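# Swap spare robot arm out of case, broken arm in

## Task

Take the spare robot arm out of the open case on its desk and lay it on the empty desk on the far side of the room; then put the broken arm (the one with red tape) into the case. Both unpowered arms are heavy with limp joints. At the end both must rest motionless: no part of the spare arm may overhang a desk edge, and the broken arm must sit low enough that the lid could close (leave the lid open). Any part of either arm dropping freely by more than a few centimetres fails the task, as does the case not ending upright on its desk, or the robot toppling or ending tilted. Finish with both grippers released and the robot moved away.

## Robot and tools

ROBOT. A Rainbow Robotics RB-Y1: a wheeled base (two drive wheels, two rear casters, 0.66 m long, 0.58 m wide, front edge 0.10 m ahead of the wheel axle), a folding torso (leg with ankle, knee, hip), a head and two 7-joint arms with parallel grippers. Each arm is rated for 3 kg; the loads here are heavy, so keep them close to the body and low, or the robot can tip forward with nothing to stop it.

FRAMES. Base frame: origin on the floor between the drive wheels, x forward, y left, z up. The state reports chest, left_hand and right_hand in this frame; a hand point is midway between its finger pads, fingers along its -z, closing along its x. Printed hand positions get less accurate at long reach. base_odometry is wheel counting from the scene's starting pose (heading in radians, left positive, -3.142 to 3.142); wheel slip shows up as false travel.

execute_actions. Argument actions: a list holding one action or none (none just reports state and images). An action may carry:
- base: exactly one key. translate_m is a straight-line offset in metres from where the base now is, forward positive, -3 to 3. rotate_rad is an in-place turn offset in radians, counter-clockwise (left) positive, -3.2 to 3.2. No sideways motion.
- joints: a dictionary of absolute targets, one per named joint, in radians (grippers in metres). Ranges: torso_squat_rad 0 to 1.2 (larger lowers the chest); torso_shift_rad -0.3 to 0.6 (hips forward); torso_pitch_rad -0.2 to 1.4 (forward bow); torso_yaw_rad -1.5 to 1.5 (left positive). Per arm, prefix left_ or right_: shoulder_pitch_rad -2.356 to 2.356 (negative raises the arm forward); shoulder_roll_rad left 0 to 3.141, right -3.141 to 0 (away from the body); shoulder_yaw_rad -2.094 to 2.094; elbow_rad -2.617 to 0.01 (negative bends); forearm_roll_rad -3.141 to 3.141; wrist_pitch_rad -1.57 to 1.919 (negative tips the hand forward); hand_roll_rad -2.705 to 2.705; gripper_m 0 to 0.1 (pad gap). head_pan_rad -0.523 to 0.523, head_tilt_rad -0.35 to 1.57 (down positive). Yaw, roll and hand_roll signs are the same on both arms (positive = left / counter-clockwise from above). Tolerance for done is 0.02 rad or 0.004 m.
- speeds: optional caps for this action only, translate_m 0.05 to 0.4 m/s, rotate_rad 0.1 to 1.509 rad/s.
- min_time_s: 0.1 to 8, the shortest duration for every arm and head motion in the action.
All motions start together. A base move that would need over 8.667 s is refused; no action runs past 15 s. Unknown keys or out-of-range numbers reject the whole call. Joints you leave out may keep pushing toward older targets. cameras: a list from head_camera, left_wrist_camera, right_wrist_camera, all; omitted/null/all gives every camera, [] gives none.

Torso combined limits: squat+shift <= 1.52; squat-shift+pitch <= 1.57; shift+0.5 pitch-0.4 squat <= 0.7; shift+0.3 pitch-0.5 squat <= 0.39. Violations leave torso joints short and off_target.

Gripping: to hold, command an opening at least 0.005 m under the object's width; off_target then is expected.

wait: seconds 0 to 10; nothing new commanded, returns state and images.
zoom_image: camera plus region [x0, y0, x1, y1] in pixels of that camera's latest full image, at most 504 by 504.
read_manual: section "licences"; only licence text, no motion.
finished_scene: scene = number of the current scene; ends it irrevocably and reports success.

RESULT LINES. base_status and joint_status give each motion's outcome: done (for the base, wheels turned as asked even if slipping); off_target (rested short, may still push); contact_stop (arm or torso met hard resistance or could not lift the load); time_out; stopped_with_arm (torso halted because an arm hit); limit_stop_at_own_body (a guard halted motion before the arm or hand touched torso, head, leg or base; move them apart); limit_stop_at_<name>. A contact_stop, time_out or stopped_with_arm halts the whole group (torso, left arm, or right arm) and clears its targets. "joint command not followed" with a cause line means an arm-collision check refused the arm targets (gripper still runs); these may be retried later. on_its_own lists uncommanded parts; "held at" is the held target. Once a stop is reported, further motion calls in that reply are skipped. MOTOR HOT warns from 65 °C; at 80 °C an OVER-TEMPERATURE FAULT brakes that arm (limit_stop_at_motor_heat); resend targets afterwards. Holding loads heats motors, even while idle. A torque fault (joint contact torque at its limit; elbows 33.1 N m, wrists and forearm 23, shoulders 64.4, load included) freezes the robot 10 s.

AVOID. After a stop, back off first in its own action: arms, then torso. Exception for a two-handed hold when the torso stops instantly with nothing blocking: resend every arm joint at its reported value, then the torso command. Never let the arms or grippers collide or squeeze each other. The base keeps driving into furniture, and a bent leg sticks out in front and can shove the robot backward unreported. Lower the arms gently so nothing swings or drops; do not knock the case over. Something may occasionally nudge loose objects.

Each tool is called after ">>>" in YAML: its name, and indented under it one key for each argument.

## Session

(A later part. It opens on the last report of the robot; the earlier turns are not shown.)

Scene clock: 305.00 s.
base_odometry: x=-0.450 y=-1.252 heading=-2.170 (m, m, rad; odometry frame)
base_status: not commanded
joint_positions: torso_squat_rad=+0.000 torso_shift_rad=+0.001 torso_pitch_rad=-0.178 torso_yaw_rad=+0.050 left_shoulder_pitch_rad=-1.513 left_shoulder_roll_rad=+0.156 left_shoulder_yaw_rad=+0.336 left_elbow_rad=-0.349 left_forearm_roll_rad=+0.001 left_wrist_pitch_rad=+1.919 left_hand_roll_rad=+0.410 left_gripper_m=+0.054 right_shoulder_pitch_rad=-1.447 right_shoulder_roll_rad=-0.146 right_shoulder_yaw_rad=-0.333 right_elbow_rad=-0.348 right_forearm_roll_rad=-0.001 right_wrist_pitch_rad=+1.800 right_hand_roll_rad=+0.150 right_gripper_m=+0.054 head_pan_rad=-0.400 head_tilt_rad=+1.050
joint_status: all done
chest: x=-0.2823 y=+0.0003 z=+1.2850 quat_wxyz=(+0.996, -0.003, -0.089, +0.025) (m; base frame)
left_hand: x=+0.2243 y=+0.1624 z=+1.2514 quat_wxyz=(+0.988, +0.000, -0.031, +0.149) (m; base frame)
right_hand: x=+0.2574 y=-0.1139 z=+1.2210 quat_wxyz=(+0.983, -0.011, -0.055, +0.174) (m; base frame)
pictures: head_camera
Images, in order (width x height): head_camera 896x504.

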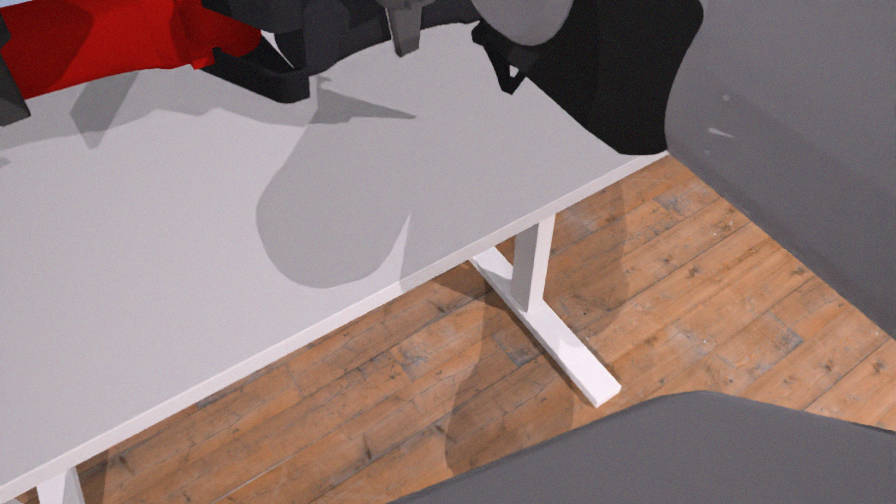

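>>> execute_actions:
  actions:
    - {"base":{"translate_m":-0.6}}
  cameras: []

>>> execute_actions:
  actions:
    - {"base":{"rotate_rad":2.783},"speeds":{"rotate_rad":0.7}}
  cameras: []

>>> execute_actions:
  actions:
    - {"base":{"translate_m":1.55}}
  cameras: []

>>> execute_actions:
  actions:
    - {"base":{"rotate_rad":-1.263},"speeds":{"rotate_rad":0.7},"joints":{"head_pan_rad":0.0,"head_tilt_rad":1.1}}
  cameras: ["head_camera"]

Scene clock: 323.80 s.
base_odometry: x=-0.112 y=-0.756 heading=-2.172 (m, m, rad; odometry frame)
base_status: done
joint_positions: torso_squat_rad=+0.000 torso_shift_rad=+0.001 torso_pitch_rad=-0.178 torso_yaw_rad=+0.050 left_shoulder_pitch_rad=-1.513 left_shoulder_roll_rad=+0.156 left_shoulder_yaw_rad=+0.336 left_elbow_rad=-0.349 left_forearm_roll_rad=+0.001 left_wrist_pitch_rad=+1.919 left_hand_roll_rad=+0.410 left_gripper_m=+0.054 right_shoulder_pitch_rad=-1.447 right_shoulder_roll_rad=-0.146 right_shoulder_yaw_rad=-0.333 right_elbow_rad=-0.348 right_forearm_roll_rad=-0.001 right_wrist_pitch_rad=+1.800 right_hand_roll_rad=+0.150 right_gripper_m=+0.054 head_pan_rad=-0.400 head_tilt_rad=+1.050
joint_status: not commanded
chest: x=-0.2823 y=+0.0002 z=+1.2850 quat_wxyz=(+0.996, -0.003, -0.089, +0.025) (m; base frame)
left_hand: x=+0.2243 y=+0.1624 z=+1.2515 quat_wxyz=(+0.988, +0.000, -0.031, +0.149) (m; base frame)
right_hand: x=+0.2573 y=-0.1141 z=+1.2210 quat_wxyz=(+0.983, -0.011, -0.055, +0.174) (m; base frame)
pictures: none
No camera images: the call's "cameras" was empty. Leave "cameras" out to get every camera's image.

Scene clock: 329.53 s.
base_odometry: x=-0.112 y=-0.756 heading=+0.611 (m, m, rad; odometry frame)
base_status: done
joint_positions: torso_squat_rad=+0.000 torso_shift_rad=+0.001 torso_pitch_rad=-0.178 torso_yaw_rad=+0.050 left_shoulder_pitch_rad=-1.513 left_shoulder_roll_rad=+0.156 left_shoulder_yaw_rad=+0.336 left_elbow_rad=-0.349 left_forearm_roll_rad=+0.001 left_wrist_pitch_rad=+1.919 left_hand_roll_rad=+0.410 left_gripper_m=+0.054 right_shoulder_pitch_rad=-1.447 right_shoulder_roll_rad=-0.146 right_shoulder_yaw_rad=-0.333 right_elbow_rad=-0.348 right_forearm_roll_rad=-0.001 right_wrist_pitch_rad=+1.800 right_hand_roll_rad=+0.150 right_gripper_m=+0.054 head_pan_rad=-0.400 head_tilt_rad=+1.050
joint_status: not commanded
chest: x=-0.2823 y=+0.0002 z=+1.2850 quat_wxyz=(+0.996, -0.003, -0.089, +0.025) (m; base frame)
left_hand: x=+0.2244 y=+0.1624 z=+1.2516 quat_wxyz=(+0.988, +0.000, -0.031, +0.149) (m; base frame)
right_hand: x=+0.2574 y=-0.1141 z=+1.2210 quat_wxyz=(+0.983, -0.011, -0.055, +0.174) (m; base frame)
pictures: none
No camera images: the call's "cameras" was empty. Leave "cameras" out to get every camera's image.

Scene clock: 334.77 s.
base_odometry: x=+1.158 y=+0.134 heading=+0.612 (m, m, rad; odometry frame)
base_status: done
joint_positions: torso_squat_rad=+0.000 torso_shift_rad=+0.001 torso_pitch_rad=-0.178 torso_yaw_rad=+0.050 left_shoulder_pitch_rad=-1.513 left_shoulder_roll_rad=+0.156 left_shoulder_yaw_rad=+0.336 left_elbow_rad=-0.349 left_forearm_roll_rad=+0.001 left_wrist_pitch_rad=+1.919 left_hand_roll_rad=+0.410 left_gripper_m=+0.054 right_shoulder_pitch_rad=-1.447 right_shoulder_roll_rad=-0.146 right_shoulder_yaw_rad=-0.333 right_elbow_rad=-0.348 right_forearm_roll_rad=-0.001 right_wrist_pitch_rad=+1.800 right_hand_roll_rad=+0.150 right_gripper_m=+0.054 head_pan_rad=-0.400 head_tilt_rad=+1.050
joint_status: not commanded
chest: x=-0.2822 y=+0.0002 z=+1.2850 quat_wxyz=(+0.996, -0.003, -0.089, +0.025) (m; base frame)
left_hand: x=+0.2245 y=+0.1624 z=+1.2515 quat_wxyz=(+0.988, +0.000, -0.031, +0.149) (m; base frame)
right_hand: x=+0.2575 y=-0.1141 z=+1.2209 quat_wxyz=(+0.983, -0.011, -0.055, +0.174) (m; base frame)
pictures: none
No camera images: the call's "cameras" was empty. Leave "cameras" out to get every camera's image.

Scene clock: 338.30 s.
base_odometry: x=+1.157 y=+0.134 heading=-0.651 (m, m, rad; odometry frame)
base_status: done
joint_positions: torso_squat_rad=+0.000 torso_shift_rad=+0.001 torso_pitch_rad=-0.178 torso_yaw_rad=+0.050 left_shoulder_pitch_rad=-1.513 left_shoulder_roll_rad=+0.156 left_shoulder_yaw_rad=+0.336 left_elbow_rad=-0.349 left_forearm_roll_rad=+0.001 left_wrist_pitch_rad=+1.919 left_hand_roll_rad=+0.410 left_gripper_m=+0.054 right_shoulder_pitch_rad=-1.447 right_shoulder_roll_rad=-0.146 right_shoulder_yaw_rad=-0.333 right_elbow_rad=-0.348 right_forearm_roll_rad=-0.001 right_wrist_pitch_rad=+1.800 right_hand_roll_rad=+0.150 right_gripper_m=+0.054 head_pan_rad=+0.000 head_tilt_rad=+1.100
joint_status: all done
chest: x=-0.2822 y=+0.0002 z=+1.2850 quat_wxyz=(+0.996, -0.003, -0.089, +0.025) (m; base frame)
left_hand: x=+0.2245 y=+0.1624 z=+1.2515 quat_wxyz=(+0.988, +0.000, -0.031, +0.149) (m; base frame)
right_hand: x=+0.2574 y=-0.1141 z=+1.2209 quat_wxyz=(+0.983, -0.011, -0.055, +0.174) (m; base frame)
pictures: head_camera
Images, in order (width x height): head_camera 896x504.

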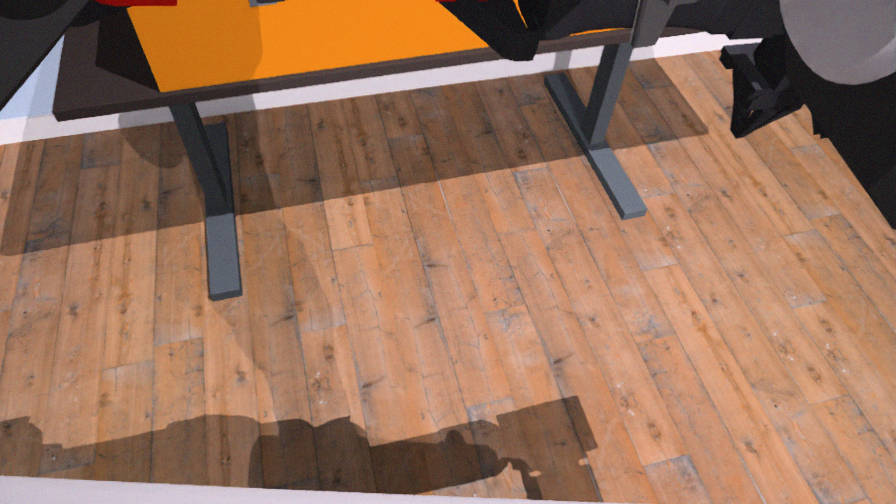

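>>> execute_actions:
  actions:
    - {"base":{"rotate_rad":0.28},"speeds":{"rotate_rad":0.6}}
  cameras: []

>>> execute_actions:
  actions:
    - {"base":{"translate_m":0.78}}
  cameras: ["head_camera"]

>>> execute_actions:
  actions:
    - {"base":{"rotate_rad":-0.25},"speeds":{"rotate_rad":0.6},"joints":{"head_pan_rad":-0.3}}
  cameras: ["head_camera"]

Scene clock: 356.53 s.
base_odometry: x=+1.158 y=+0.134 heading=-0.372 (m, m, rad; odometry frame)
base_status: done
joint_positions: torso_squat_rad=+0.000 torso_shift_rad=+0.001 torso_pitch_rad=-0.178 torso_yaw_rad=+0.050 left_shoulder_pitch_rad=-1.513 left_shoulder_roll_rad=+0.157 left_shoulder_yaw_rad=+0.336 left_elbow_rad=-0.349 left_forearm_roll_rad=+0.001 left_wrist_pitch_rad=+1.919 left_hand_roll_rad=+0.410 left_gripper_m=+0.054 right_shoulder_pitch_rad=-1.447 right_shoulder_roll_rad=-0.146 right_shoulder_yaw_rad=-0.333 right_elbow_rad=-0.348 right_forearm_roll_rad=-0.001 right_wrist_pitch_rad=+1.800 right_hand_roll_rad=+0.150 right_gripper_m=+0.054 head_pan_rad=+0.000 head_tilt_rad=+1.100
joint_status: not commanded
chest: x=-0.2822 y=+0.0001 z=+1.2850 quat_wxyz=(+0.996, -0.003, -0.089, +0.025) (m; base frame)
left_hand: x=+0.2245 y=+0.1624 z=+1.2515 quat_wxyz=(+0.988, +0.000, -0.031, +0.149) (m; base frame)
right_hand: x=+0.2574 y=-0.1141 z=+1.2209 quat_wxyz=(+0.983, -0.011, -0.055, +0.174) (m; base frame)
pictures: none
No camera images: the call's "cameras" was empty. Leave "cameras" out to get every camera's image.

Scene clock: 359.83 s.
base_odometry: x=+1.884 y=-0.151 heading=-0.373 (m, m, rad; odometry frame)
base_status: done
joint_positions: torso_squat_rad=+0.000 torso_shift_rad=+0.001 torso_pitch_rad=-0.178 torso_yaw_rad=+0.050 left_shoulder_pitch_rad=-1.513 left_shoulder_roll_rad=+0.157 left_shoulder_yaw_rad=+0.336 left_elbow_rad=-0.349 left_forearm_roll_rad=+0.001 left_wrist_pitch_rad=+1.919 left_hand_roll_rad=+0.410 left_gripper_m=+0.054 right_shoulder_pitch_rad=-1.447 right_shoulder_roll_rad=-0.146 right_shoulder_yaw_rad=-0.333 right_elbow_rad=-0.348 right_forearm_roll_rad=-0.001 right_wrist_pitch_rad=+1.800 right_hand_roll_rad=+0.150 right_gripper_m=+0.054 head_pan_rad=+0.000 head_tilt_rad=+1.100
joint_status: not commanded
chest: x=-0.2822 y=+0.0001 z=+1.2850 quat_wxyz=(+0.996, -0.003, -0.089, +0.025) (m; base frame)
left_hand: x=+0.2245 y=+0.1623 z=+1.2516 quat_wxyz=(+0.988, +0.000, -0.031, +0.149) (m; base frame)
right_hand: x=+0.2575 y=-0.1141 z=+1.2209 quat_wxyz=(+0.983, -0.011, -0.055, +0.174) (m; base frame)
pictures: head_camera
Images, in order (width x height): head_camera 896x504.

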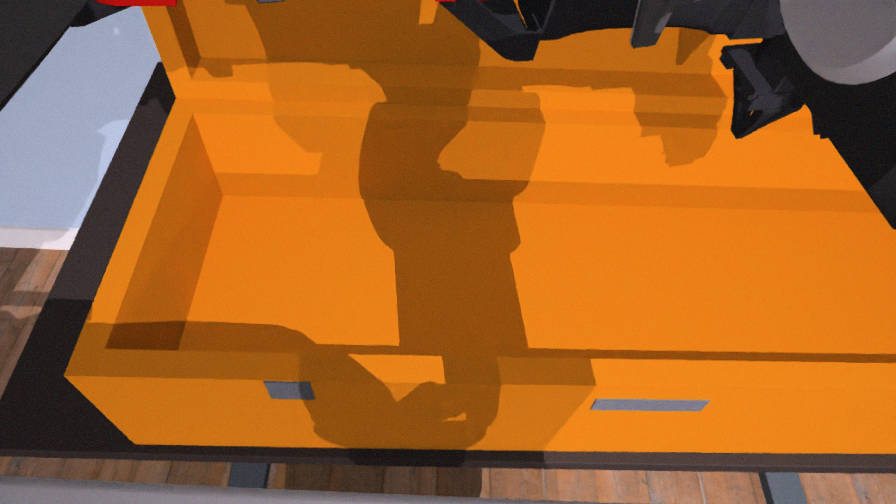

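Scene clock: 361.87 s.
base_odometry: x=+1.884 y=-0.151 heading=-0.623 (m, m, rad; odometry frame)
base_status: done
joint_positions: torso_squat_rad=+0.000 torso_shift_rad=+0.001 torso_pitch_rad=-0.178 torso_yaw_rad=+0.050 left_shoulder_pitch_rad=-1.513 left_shoulder_roll_rad=+0.156 left_shoulder_yaw_rad=+0.336 left_elbow_rad=-0.349 left_forearm_roll_rad=+0.001 left_wrist_pitch_rad=+1.919 left_hand_roll_rad=+0.410 left_gripper_m=+0.054 right_shoulder_pitch_rad=-1.447 right_shoulder_roll_rad=-0.146 right_shoulder_yaw_rad=-0.333 right_elbow_rad=-0.348 right_forearm_roll_rad=-0.001 right_wrist_pitch_rad=+1.800 right_hand_roll_rad=+0.150 right_gripper_m=+0.054 head_pan_rad=-0.300 head_tilt_rad=+1.100
joint_status: all done
chest: x=-0.2822 y=+0.0002 z=+1.2850 quat_wxyz=(+0.996, -0.003, -0.089, +0.025) (m; base frame)
left_hand: x=+0.2245 y=+0.1624 z=+1.2516 quat_wxyz=(+0.988, +0.000, -0.031, +0.149) (m; base frame)
right_hand: x=+0.2574 y=-0.1141 z=+1.2209 quat_wxyz=(+0.983, -0.011, -0.055, +0.174) (m; base frame)
pictures: head_camera
Images, in order (width x height): head_camera 896x504.

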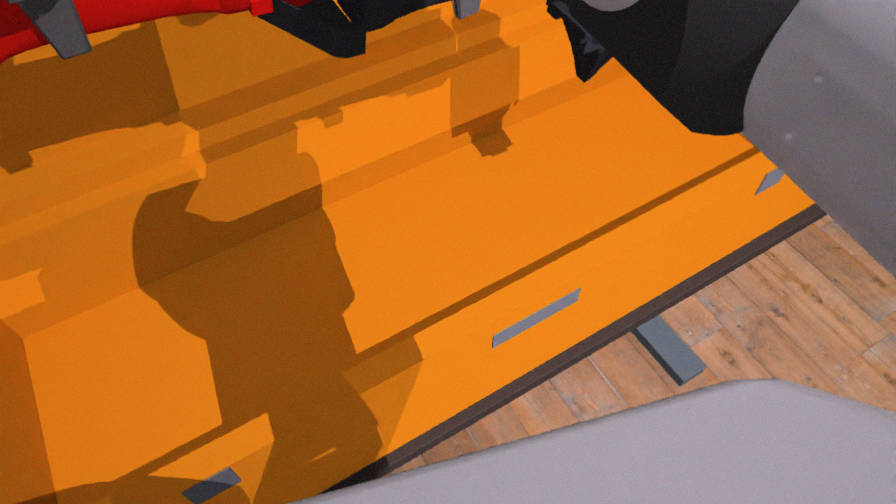

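>>> execute_actions:
  actions:
    - {"joints":{"torso_pitch_rad":0,"torso_yaw_rad":-0.1,"left_wrist_pitch_rad":1.84,"right_wrist_pitch_rad":1.70,"head_pan_rad":0.45,"head_tilt_rad":0.95},"min_time_s":1.4}
  cameras: ["head_camera"]

>>> execute_actions:
  actions:
    - {"joints":{"torso_squat_rad":0.45,"head_pan_rad":-0.35}}
  cameras: ["head_camera"]

Scene clock: 375.40 s.
base_odometry: x=+1.884 y=-0.151 heading=-0.623 (m, m, rad; odometry frame)
base_status: not commanded
joint_positions: torso_squat_rad=+0.000 torso_shift_rad=+0.001 torso_pitch_rad=+0.002 torso_yaw_rad=-0.100 left_shoulder_pitch_rad=-1.513 left_shoulder_roll_rad=+0.160 left_shoulder_yaw_rad=+0.336 left_elbow_rad=-0.349 left_forearm_roll_rad=+0.000 left_wrist_pitch_rad=+1.840 left_hand_roll_rad=+0.410 left_gripper_m=+0.054 right_shoulder_pitch_rad=-1.445 right_shoulder_roll_rad=-0.149 right_shoulder_yaw_rad=-0.333 right_elbow_rad=-0.348 right_forearm_roll_rad=+0.000 right_wrist_pitch_rad=+1.700 right_hand_roll_rad=+0.150 right_gripper_m=+0.054 head_pan_rad=+0.450 head_tilt_rad=+0.950
joint_status: all done
chest: x=-0.2267 y=+0.0001 z=+1.2899 quat_wxyz=(+0.999, +0.000, +0.001, -0.050) (m; base frame)
left_hand: x=+0.3027 y=+0.0840 z=+1.1653 quat_wxyz=(+0.997, +0.005, +0.019, +0.075) (m; base frame)
right_hand: x=+0.2927 y=-0.1913 z=+1.1295 quat_wxyz=(+0.995, +0.004, -0.016, +0.098) (m; base frame)
pictures: head_camera
Images, in order (width x height): head_camera 896x504.

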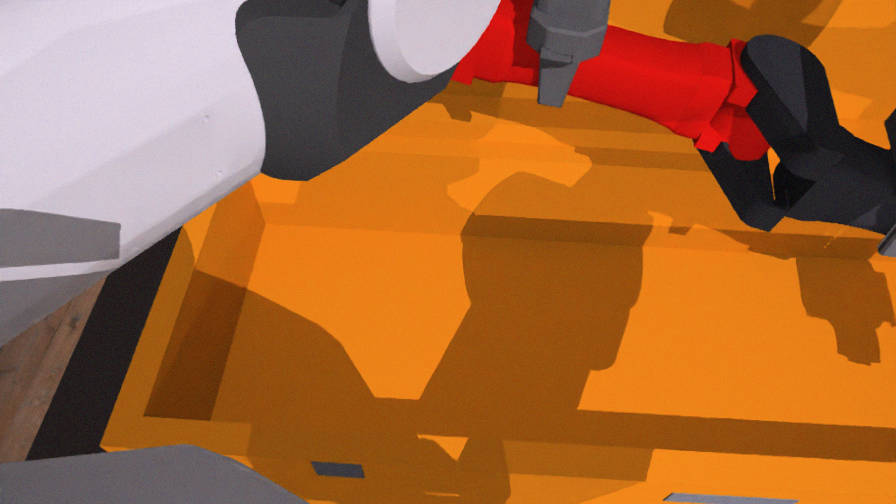

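Scene clock: 377.67 s.
base_odometry: x=+1.884 y=-0.151 heading=-0.623 (m, m, rad; odometry frame)
base_status: not commanded
joint_positions: torso_squat_rad=+0.450 torso_shift_rad=+0.001 torso_pitch_rad=+0.002 torso_yaw_rad=-0.100 left_shoulder_pitch_rad=-1.513 left_shoulder_roll_rad=+0.160 left_shoulder_yaw_rad=+0.336 left_elbow_rad=-0.349 left_forearm_roll_rad=+0.000 left_wrist_pitch_rad=+1.840 left_hand_roll_rad=+0.410 left_gripper_m=+0.054 right_shoulder_pitch_rad=-1.445 right_shoulder_roll_rad=-0.149 right_shoulder_yaw_rad=-0.333 right_elbow_rad=-0.347 right_forearm_roll_rad=+0.000 right_wrist_pitch_rad=+1.700 right_hand_roll_rad=+0.150 right_gripper_m=+0.054 head_pan_rad=-0.350 head_tilt_rad=+0.950
joint_status: all done
chest: x=-0.2269 y=+0.0001 z=+1.2203 quat_wxyz=(+0.999, +0.000, +0.001, -0.050) (m; base frame)
left_hand: x=+0.3025 y=+0.0841 z=+1.0958 quat_wxyz=(+0.997, +0.005, +0.019, +0.075) (m; base frame)
right_hand: x=+0.2925 y=-0.1913 z=+1.0600 quat_wxyz=(+0.995, +0.004, -0.016, +0.098) (m; base frame)
pictures: head_camera
Images, in order (width x height): head_camera 896x504.

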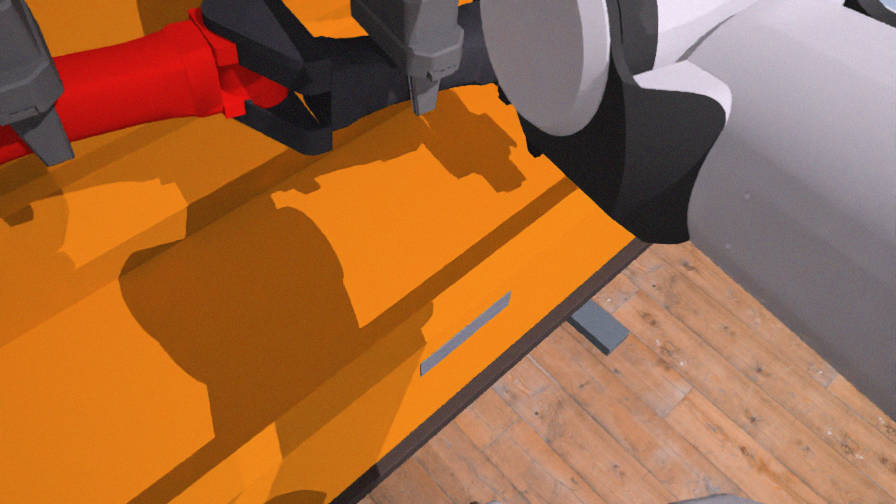

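>>> execute_actions:
  actions:
    - {"joints":{"torso_squat_rad":0.74,"head_pan_rad":-0.1,"head_tilt_rad":0.9}}
  cameras: ["head_camera"]

>>> execute_actions:
  actions:
    - {"joints":{"torso_squat_rad":0.80,"torso_yaw_rad":-0.06,"head_pan_rad":0.5}}
  cameras: ["head_camera"]

Scene clock: 387.00 s.
base_odometry: x=+1.884 y=-0.151 heading=-0.623 (m, m, rad; odometry frame)
base_status: not commanded
joint_positions: torso_squat_rad=+0.740 torso_shift_rad=+0.000 torso_pitch_rad=+0.000 torso_yaw_rad=-0.100 left_shoulder_pitch_rad=-1.511 left_shoulder_roll_rad=+0.160 left_shoulder_yaw_rad=+0.336 left_elbow_rad=-0.348 left_forearm_roll_rad=-0.001 left_wrist_pitch_rad=+1.840 left_hand_roll_rad=+0.410 left_gripper_m=+0.054 right_shoulder_pitch_rad=-1.451 right_shoulder_roll_rad=-0.150 right_shoulder_yaw_rad=-0.333 right_elbow_rad=-0.350 right_forearm_roll_rad=+0.000 right_wrist_pitch_rad=+1.700 right_hand_roll_rad=+0.150 right_gripper_m=+0.054 head_pan_rad=-0.100 head_tilt_rad=+0.900
joint_status: all done
chest: x=-0.2276 y=+0.0004 z=+1.1069 quat_wxyz=(+0.999, -0.001, +0.000, -0.050) (m; base frame)
left_hand: x=+0.3016 y=+0.0850 z=+0.9817 quat_wxyz=(+0.997, +0.005, +0.020, +0.076) (m; base frame)
right_hand: x=+0.2941 y=-0.1911 z=+0.9513 quat_wxyz=(+0.995, +0.003, -0.021, +0.098) (m; base frame)
pictures: head_camera
Images, in order (width x height): head_camera 896x504.

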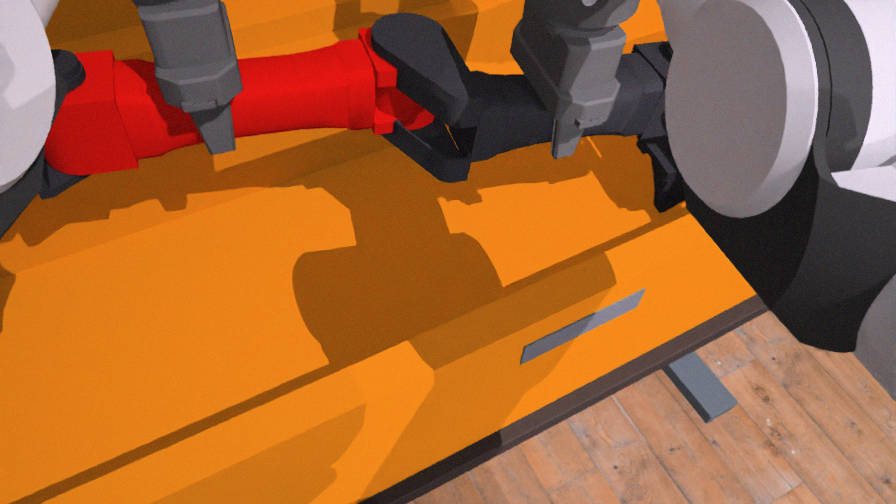

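Scene clock: 388.07 s.
base_odometry: x=+1.884 y=-0.151 heading=-0.623 (m, m, rad; odometry frame)
base_status: not commanded
joint_positions: torso_squat_rad=+0.800 torso_shift_rad=+0.001 torso_pitch_rad=+0.001 torso_yaw_rad=-0.060 left_shoulder_pitch_rad=-1.515 left_shoulder_roll_rad=+0.160 left_shoulder_yaw_rad=+0.336 left_elbow_rad=-0.350 left_forearm_roll_rad=+0.000 left_wrist_pitch_rad=+1.840 left_hand_roll_rad=+0.410 left_gripper_m=+0.020 right_shoulder_pitch_rad=-1.447 right_shoulder_roll_rad=-0.148 right_shoulder_yaw_rad=-0.333 right_elbow_rad=-0.348 right_forearm_roll_rad=+0.000 right_wrist_pitch_rad=+1.700 right_hand_roll_rad=+0.150 right_gripper_m=+0.054 head_pan_rad=+0.500 head_tilt_rad=+0.900
joint_status: all done
on_its_own: left_gripper_m moved -0.034 to your old target +0.020
chest: x=-0.2274 y=+0.0002 z=+1.0777 quat_wxyz=(+1.000, +0.000, +0.001, -0.030) (m; base frame)
left_hand: x=+0.2987 y=+0.1050 z=+0.9544 quat_wxyz=(+0.995, +0.004, +0.018, +0.095) (m; base frame)
right_hand: x=+0.3000 y=-0.1699 z=+0.9187 quat_wxyz=(+0.993, +0.004, -0.018, +0.118) (m; base frame)
pictures: head_camera
Images, in order (width x height): head_camera 896x504.

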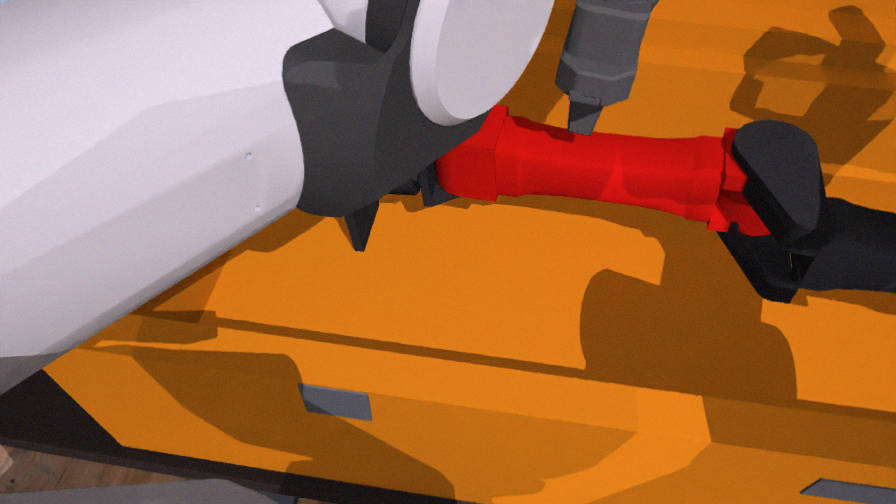

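>>> execute_actions:
  actions:
    - {"joints":{"left_gripper_m":0.1,"left_shoulder_pitch_rad":-1.8,"head_pan_rad":0,"head_tilt_rad":0.8}}
  cameras: ["head_camera"]

>>> execute_actions:
  actions:
    - {"joints":{"torso_squat_rad":0.87,"torso_yaw_rad":-0.04}}
  cameras: ["head_camera"]

Scene clock: 394.23 s.
base_odometry: x=+1.884 y=-0.151 heading=-0.623 (m, m, rad; odometry frame)
base_status: not commanded
joint_positions: torso_squat_rad=+0.800 torso_shift_rad=+0.001 torso_pitch_rad=+0.001 torso_yaw_rad=-0.060 left_shoulder_pitch_rad=-1.800 left_shoulder_roll_rad=+0.160 left_shoulder_yaw_rad=+0.336 left_elbow_rad=-0.350 left_forearm_roll_rad=+0.000 left_wrist_pitch_rad=+1.840 left_hand_roll_rad=+0.410 left_gripper_m=+0.099 right_shoulder_pitch_rad=-1.447 right_shoulder_roll_rad=-0.148 right_shoulder_yaw_rad=-0.333 right_elbow_rad=-0.348 right_forearm_roll_rad=+0.000 right_wrist_pitch_rad=+1.700 right_hand_roll_rad=+0.150 right_gripper_m=+0.054 head_pan_rad=+0.000 head_tilt_rad=+0.800
joint_status: all done
chest: x=-0.2274 y=+0.0002 z=+1.0777 quat_wxyz=(+1.000, +0.000, +0.000, -0.030) (m; base frame)
left_hand: x=+0.3202 y=+0.0514 z=+1.0981 quat_wxyz=(+0.992, -0.015, -0.115, +0.046) (m; base frame)
right_hand: x=+0.2999 y=-0.1698 z=+0.9187 quat_wxyz=(+0.993, +0.004, -0.018, +0.118) (m; base frame)
pictures: head_camera
Images, in order (width x height): head_camera 896x504.

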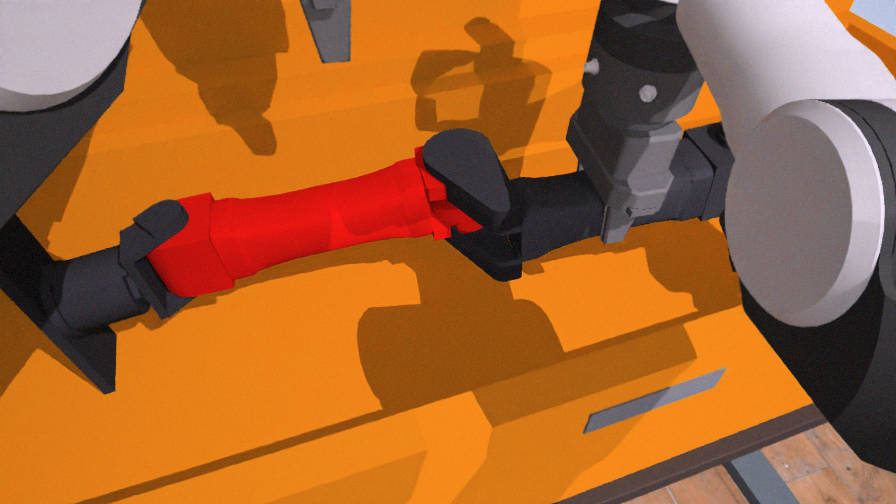

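Scene clock: 395.33 s.
base_odometry: x=+1.884 y=-0.151 heading=-0.623 (m, m, rad; odometry frame)
base_status: not commanded
joint_positions: torso_squat_rad=+0.851 torso_shift_rad=-0.002 torso_pitch_rad=-0.006 torso_yaw_rad=-0.046 left_shoulder_pitch_rad=-1.800 left_shoulder_roll_rad=+0.160 left_shoulder_yaw_rad=+0.336 left_elbow_rad=-0.350 left_forearm_roll_rad=+0.000 left_wrist_pitch_rad=+1.840 left_hand_roll_rad=+0.410 left_gripper_m=+0.099 right_shoulder_pitch_rad=-1.457 right_shoulder_roll_rad=-0.153 right_shoulder_yaw_rad=-0.333 right_elbow_rad=-0.354 right_forearm_roll_rad=+0.000 right_wrist_pitch_rad=+1.700 right_hand_roll_rad=+0.150 right_gripper_m=+0.055 head_pan_rad=+0.000 head_tilt_rad=+0.800
joint_status: torso_squat_rad contact_stop (moved +0.051 of +0.070); torso_yaw_rad contact_stop (moved +0.013 of +0.020)
chest: x=-0.2307 y=+0.0005 z=+1.0512 quat_wxyz=(+1.000, -0.001, -0.003, -0.023) (m; base frame)
left_hand: x=+0.3160 y=+0.0592 z=+1.0753 quat_wxyz=(+0.991, -0.015, -0.118, +0.053) (m; base frame)
right_hand: x=+0.3038 y=-0.1630 z=+0.9036 quat_wxyz=(+0.992, +0.002, -0.029, +0.125) (m; base frame)
pictures: head_camera
Images, in order (width x height): head_camera 896x504.

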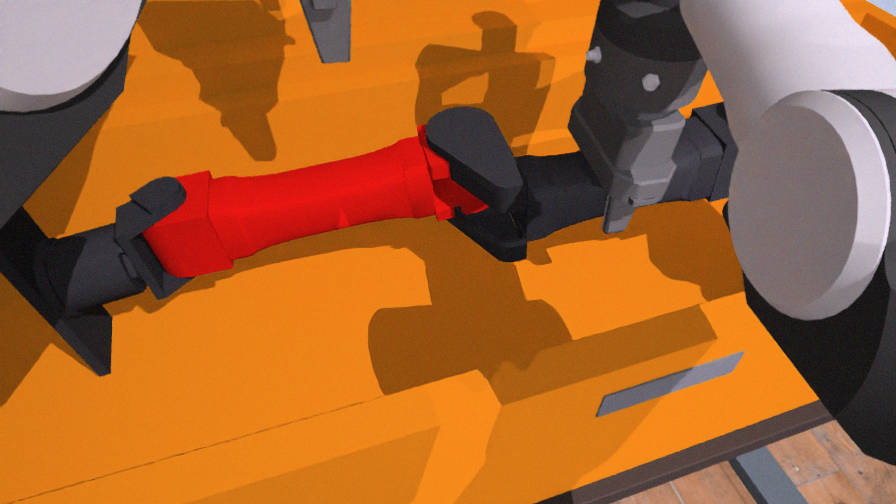

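>>> execute_actions:
  actions:
    - {"joints":{"torso_squat_rad":0.81,"head_pan_rad":-0.2,"head_tilt_rad":1.0}}
  cameras: ["head_camera"]

>>> execute_actions:
  actions:
    - {"base":{"translate_m":0.04},"speeds":{"translate_m":0.05}}
  cameras: ["head_camera"]

Scene clock: 402.30 s.
base_odometry: x=+1.884 y=-0.151 heading=-0.623 (m, m, rad; odometry frame)
base_status: not commanded
joint_positions: torso_squat_rad=+0.810 torso_shift_rad=-0.001 torso_pitch_rad=-0.003 torso_yaw_rad=-0.046 left_shoulder_pitch_rad=-1.800 left_shoulder_roll_rad=+0.160 left_shoulder_yaw_rad=+0.336 left_elbow_rad=-0.350 left_forearm_roll_rad=+0.000 left_wrist_pitch_rad=+1.840 left_hand_roll_rad=+0.410 left_gripper_m=+0.099 right_shoulder_pitch_rad=-1.446 right_shoulder_roll_rad=-0.149 right_shoulder_yaw_rad=-0.333 right_elbow_rad=-0.348 right_forearm_roll_rad=+0.000 right_wrist_pitch_rad=+1.700 right_hand_roll_rad=+0.150 right_gripper_m=+0.054 head_pan_rad=-0.200 head_tilt_rad=+1.000
joint_status: all done
chest: x=-0.2291 y=+0.0002 z=+1.0726 quat_wxyz=(+1.000, +0.000, -0.001, -0.023) (m; base frame)
left_hand: x=+0.3177 y=+0.0589 z=+1.0949 quat_wxyz=(+0.992, -0.015, -0.117, +0.053) (m; base frame)
right_hand: x=+0.3006 y=-0.1632 z=+0.9148 quat_wxyz=(+0.992, +0.004, -0.018, +0.125) (m; base frame)
pictures: head_camera
Images, in order (width x height): head_camera 896x504.

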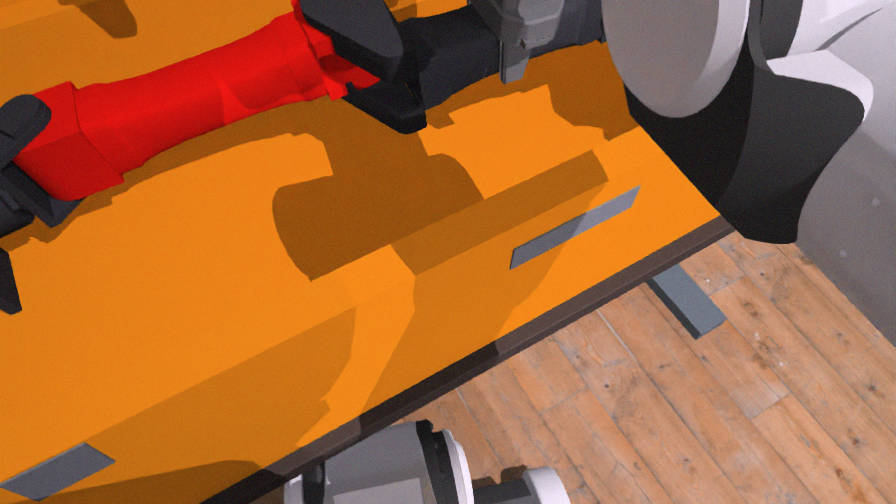

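Scene clock: 403.77 s.
base_odometry: x=+1.917 y=-0.174 heading=-0.623 (m, m, rad; odometry frame)
base_status: done
joint_positions: torso_squat_rad=+0.810 torso_shift_rad=-0.001 torso_pitch_rad=-0.003 torso_yaw_rad=-0.046 left_shoulder_pitch_rad=-1.800 left_shoulder_roll_rad=+0.160 left_shoulder_yaw_rad=+0.336 left_elbow_rad=-0.350 left_forearm_roll_rad=+0.000 left_wrist_pitch_rad=+1.840 left_hand_roll_rad=+0.410 left_gripper_m=+0.099 right_shoulder_pitch_rad=-1.446 right_shoulder_roll_rad=-0.148 right_shoulder_yaw_rad=-0.333 right_elbow_rad=-0.348 right_forearm_roll_rad=+0.000 right_wrist_pitch_rad=+1.700 right_hand_roll_rad=+0.150 right_gripper_m=+0.055 head_pan_rad=-0.200 head_tilt_rad=+1.000
joint_status: not commanded
chest: x=-0.2293 y=+0.0002 z=+1.0726 quat_wxyz=(+1.000, +0.000, -0.002, -0.023) (m; base frame)
left_hand: x=+0.3175 y=+0.0589 z=+1.0951 quat_wxyz=(+0.992, -0.015, -0.117, +0.053) (m; base frame)
right_hand: x=+0.3005 y=-0.1626 z=+0.9153 quat_wxyz=(+0.992, +0.004, -0.019, +0.125) (m; base frame)
pictures: head_camera
Images, in order (width x height): head_camera 896x504.

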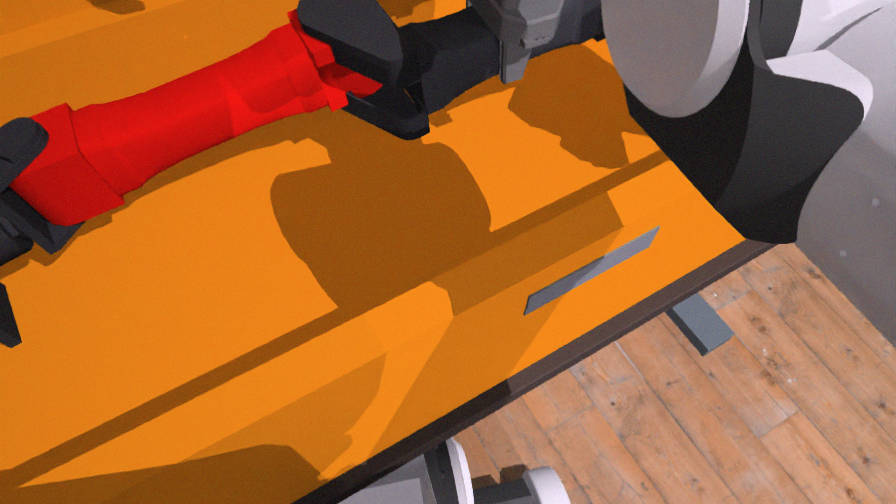

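>>> execute_actions:
  actions:
    - {"joints":{"torso_squat_rad":0.845,"torso_yaw_rad":0.0,"left_shoulder_pitch_rad":-1.95}}
  cameras: ["left_wrist_camera","head_camera"]

Scene clock: 409.83 s.
base_odometry: x=+1.917 y=-0.174 heading=-0.623 (m, m, rad; odometry frame)
base_status: not commanded
joint_positions: torso_squat_rad=+0.845 torso_shift_rad=-0.001 torso_pitch_rad=-0.005 torso_yaw_rad=+0.000 left_shoulder_pitch_rad=-1.950 left_shoulder_roll_rad=+0.160 left_shoulder_yaw_rad=+0.336 left_elbow_rad=-0.350 left_forearm_roll_rad=+0.000 left_wrist_pitch_rad=+1.840 left_hand_roll_rad=+0.410 left_gripper_m=+0.099 right_shoulder_pitch_rad=-1.454 right_shoulder_roll_rad=-0.151 right_shoulder_yaw_rad=-0.333 right_elbow_rad=-0.352 right_forearm_roll_rad=+0.000 right_wrist_pitch_rad=+1.699 right_hand_roll_rad=+0.150 right_gripper_m=+0.056 head_pan_rad=-0.200 head_tilt_rad=+1.000
joint_status: all done
chest: x=-0.2301 y=+0.0003 z=+1.0545 quat_wxyz=(+1.000, +0.000, -0.002, +0.000) (m; base frame)
left_hand: x=+0.3082 y=+0.0567 z=+1.1544 quat_wxyz=(+0.981, -0.021, -0.187, +0.050) (m; base frame)
right_hand: x=+0.3100 y=-0.1377 z=+0.9036 quat_wxyz=(+0.989, +0.003, -0.026, +0.148) (m; base frame)
pictures: head_camera, left_wrist_camera
Images, in order (width x height): head_camera 896x504, left_wrist_camera 644x364.

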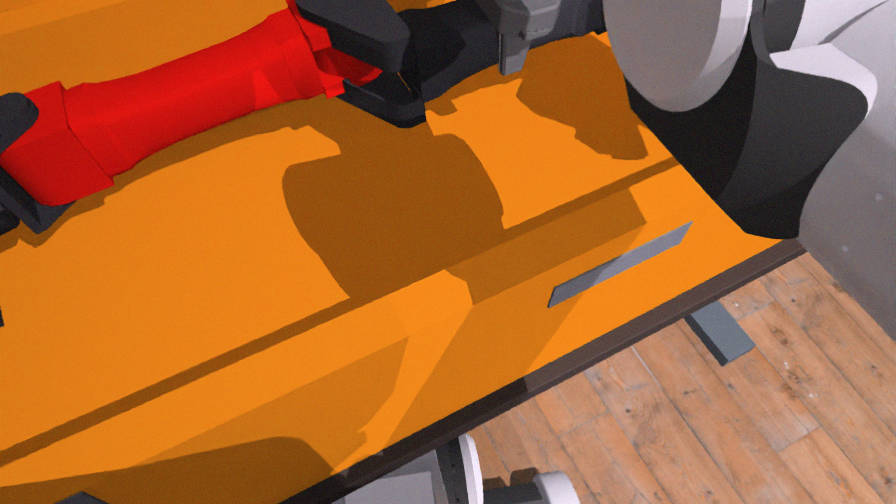

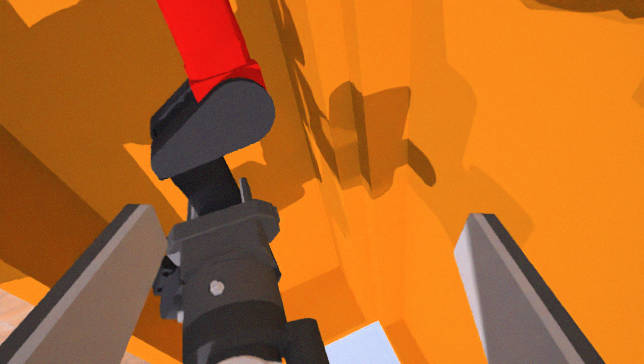

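>>> execute_actions:
  actions:
    - {"base":{"translate_m":0.05},"speeds":{"translate_m":0.05},"joints":{"left_hand_roll_rad":-0.3}}
  cameras: ["left_wrist_camera","head_camera"]

Scene clock: 417.97 s.
base_odometry: x=+1.953 y=-0.200 heading=-0.636 (m, m, rad; odometry frame)
base_status: translate_m time_out (by the wheels' count: +0.044 of +0.050)
joint_positions: torso_squat_rad=+0.845 torso_shift_rad=-0.002 torso_pitch_rad=-0.005 torso_yaw_rad=+0.000 left_shoulder_pitch_rad=-1.950 left_shoulder_roll_rad=+0.160 left_shoulder_yaw_rad=+0.336 left_elbow_rad=-0.350 left_forearm_roll_rad=+0.000 left_wrist_pitch_rad=+1.840 left_hand_roll_rad=-0.300 left_gripper_m=+0.099 right_shoulder_pitch_rad=-1.447 right_shoulder_roll_rad=-0.148 right_shoulder_yaw_rad=-0.333 right_elbow_rad=-0.348 right_forearm_roll_rad=+0.000 right_wrist_pitch_rad=+1.700 right_hand_roll_rad=+0.150 right_gripper_m=+0.056 head_pan_rad=-0.200 head_tilt_rad=+1.000
joint_status: all done
chest: x=-0.2303 y=+0.0001 z=+1.0544 quat_wxyz=(+1.000, +0.000, -0.002, +0.000) (m; base frame)
left_hand: x=+0.3080 y=+0.0565 z=+1.1541 quat_wxyz=(+0.937, +0.046, -0.182, -0.294) (m; base frame)
right_hand: x=+0.3071 y=-0.1378 z=+0.8983 quat_wxyz=(+0.989, +0.004, -0.020, +0.148) (m; base frame)
pictures: head_camera, left_wrist_camera
Images, in order (width x height): head_camera 896x504, left_wrist_camera 644x364.

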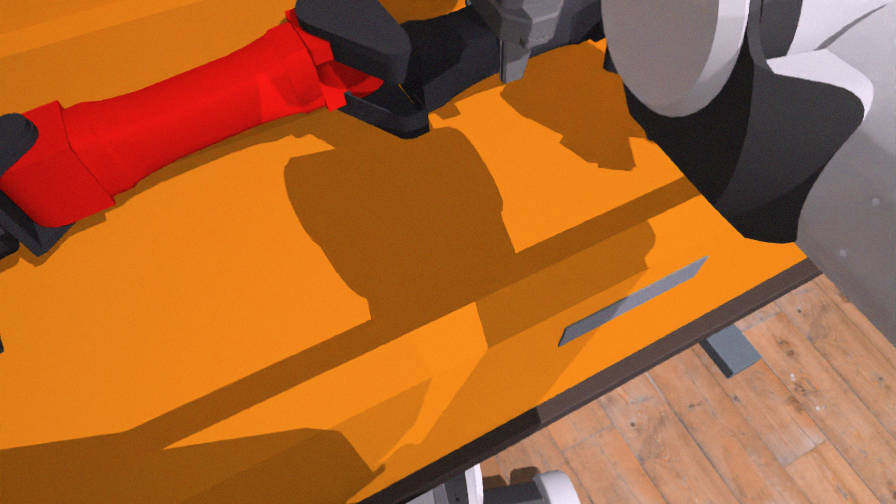

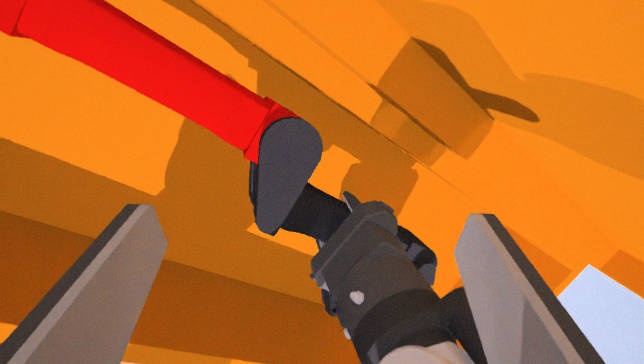

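>>> execute_actions:
  actions:
    - {"base":{"translate_m":-0.008},"joints":{"torso_squat_rad":0.9}}
  cameras: ["head_camera"]

Scene clock: 423.30 s.
base_odometry: x=+1.946 y=-0.195 heading=-0.635 (m, m, rad; odometry frame)
base_status: done
joint_positions: torso_squat_rad=+0.900 torso_shift_rad=-0.001 torso_pitch_rad=-0.003 torso_yaw_rad=+0.000 left_shoulder_pitch_rad=-1.950 left_shoulder_roll_rad=+0.160 left_shoulder_yaw_rad=+0.336 left_elbow_rad=-0.350 left_forearm_roll_rad=+0.000 left_wrist_pitch_rad=+1.840 left_hand_roll_rad=-0.300 left_gripper_m=+0.099 right_shoulder_pitch_rad=-1.446 right_shoulder_roll_rad=-0.149 right_shoulder_yaw_rad=-0.333 right_elbow_rad=-0.348 right_forearm_roll_rad=+0.000 right_wrist_pitch_rad=+1.700 right_hand_roll_rad=+0.150 right_gripper_m=+0.055 head_pan_rad=-0.200 head_tilt_rad=+1.000
joint_status: all done
chest: x=-0.2293 y=+0.0001 z=+1.0251 quat_wxyz=(+1.000, +0.000, -0.002, +0.000) (m; base frame)
left_hand: x=+0.3093 y=+0.0564 z=+1.1240 quat_wxyz=(+0.937, +0.046, -0.182, -0.294) (m; base frame)
right_hand: x=+0.3078 y=-0.1385 z=+0.8679 quat_wxyz=(+0.989, +0.004, -0.019, +0.148) (m; base frame)
pictures: head_camera
Images, in order (width x height): head_camera 896x504.

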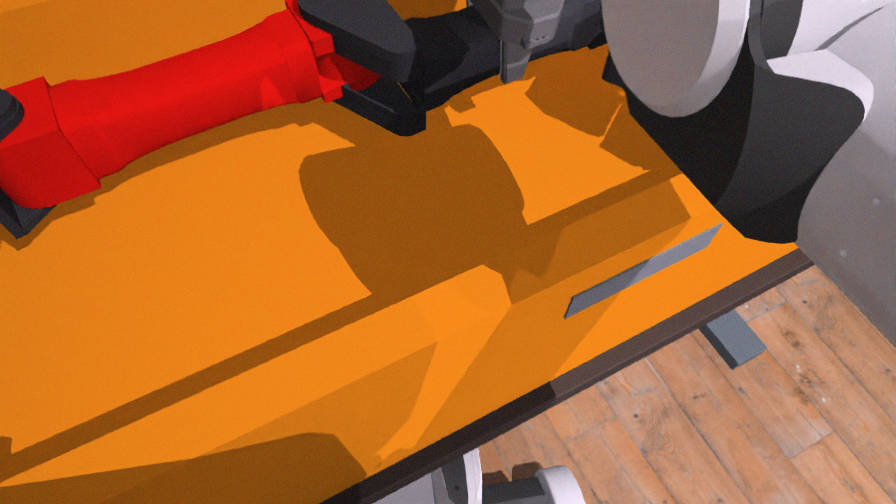

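Folding freely now.

>>> execute_actions:
  actions:
    - {"joints":{"torso_squat_rad":0.96,"head_pan_rad":0,"head_tilt_rad":0.75}}
  cameras: []

>>> execute_actions:
  actions:
    - {"joints":{"torso_squat_rad":1.005}}
  cameras: ["head_camera"]

Scene clock: 428.97 s.
base_odometry: x=+1.946 y=-0.195 heading=-0.635 (m, m, rad; odometry frame)
base_status: not commanded
joint_positions: torso_squat_rad=+0.960 torso_shift_rad=-0.001 torso_pitch_rad=-0.003 torso_yaw_rad=+0.000 left_shoulder_pitch_rad=-1.950 left_shoulder_roll_rad=+0.160 left_shoulder_yaw_rad=+0.336 left_elbow_rad=-0.350 left_forearm_roll_rad=+0.000 left_wrist_pitch_rad=+1.840 left_hand_roll_rad=-0.300 left_gripper_m=+0.099 right_shoulder_pitch_rad=-1.447 right_shoulder_roll_rad=-0.149 right_shoulder_yaw_rad=-0.333 right_elbow_rad=-0.349 right_forearm_roll_rad=+0.000 right_wrist_pitch_rad=+1.700 right_hand_roll_rad=+0.150 right_gripper_m=+0.055 head_pan_rad=+0.000 head_tilt_rad=+0.750
joint_status: all done
chest: x=-0.2294 y=+0.0001 z=+0.9914 quat_wxyz=(+1.000, +0.000, -0.002, +0.000) (m; base frame)
left_hand: x=+0.3091 y=+0.0564 z=+1.0905 quat_wxyz=(+0.937, +0.046, -0.182, -0.294) (m; base frame)
right_hand: x=+0.3082 y=-0.1384 z=+0.8352 quat_wxyz=(+0.989, +0.004, -0.020, +0.148) (m; base frame)
pictures: none
No camera images: the call's "cameras" was empty. Leave "cameras" out to get every camera's image.

Scene clock: 429.80 s.
base_odometry: x=+1.946 y=-0.195 heading=-0.635 (m, m, rad; odometry frame)
base_status: not commanded
joint_positions: torso_squat_rad=+1.005 torso_shift_rad=-0.001 torso_pitch_rad=-0.004 torso_yaw_rad=+0.000 left_shoulder_pitch_rad=-1.950 left_shoulder_roll_rad=+0.160 left_shoulder_yaw_rad=+0.336 left_elbow_rad=-0.350 left_forearm_roll_rad=+0.000 left_wrist_pitch_rad=+1.840 left_hand_roll_rad=-0.300 left_gripper_m=+0.099 right_shoulder_pitch_rad=-1.449 right_shoulder_roll_rad=-0.150 right_shoulder_yaw_rad=-0.333 right_elbow_rad=-0.349 right_forearm_roll_rad=+0.000 right_wrist_pitch_rad=+1.701 right_hand_roll_rad=+0.150 right_gripper_m=+0.055 head_pan_rad=+0.000 head_tilt_rad=+0.750
joint_status: all done
chest: x=-0.2298 y=+0.0001 z=+0.9652 quat_wxyz=(+1.000, +0.000, -0.002, +0.000) (m; base frame)
left_hand: x=+0.3087 y=+0.0565 z=+1.0647 quat_wxyz=(+0.937, +0.046, -0.182, -0.294) (m; base frame)
right_hand: x=+0.3085 y=-0.1385 z=+0.8109 quat_wxyz=(+0.989, +0.004, -0.022, +0.148) (m; base frame)
pictures: head_camera
Images, in order (width x height): head_camera 896x504.

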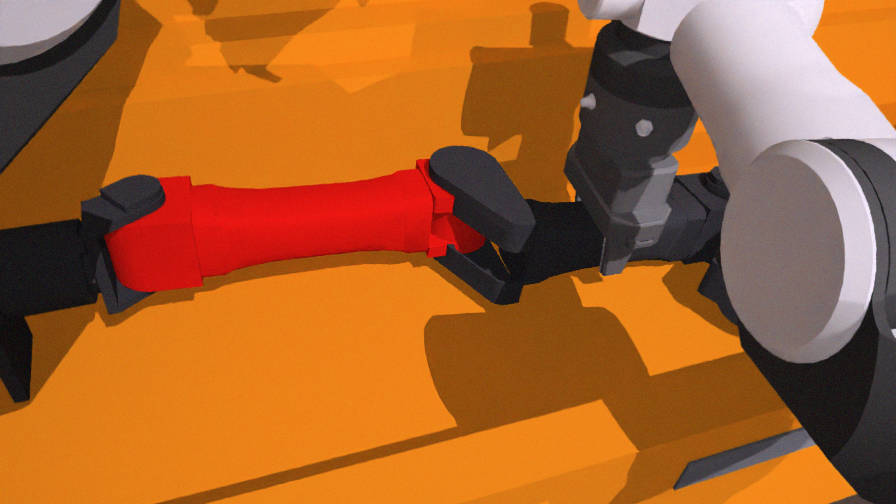

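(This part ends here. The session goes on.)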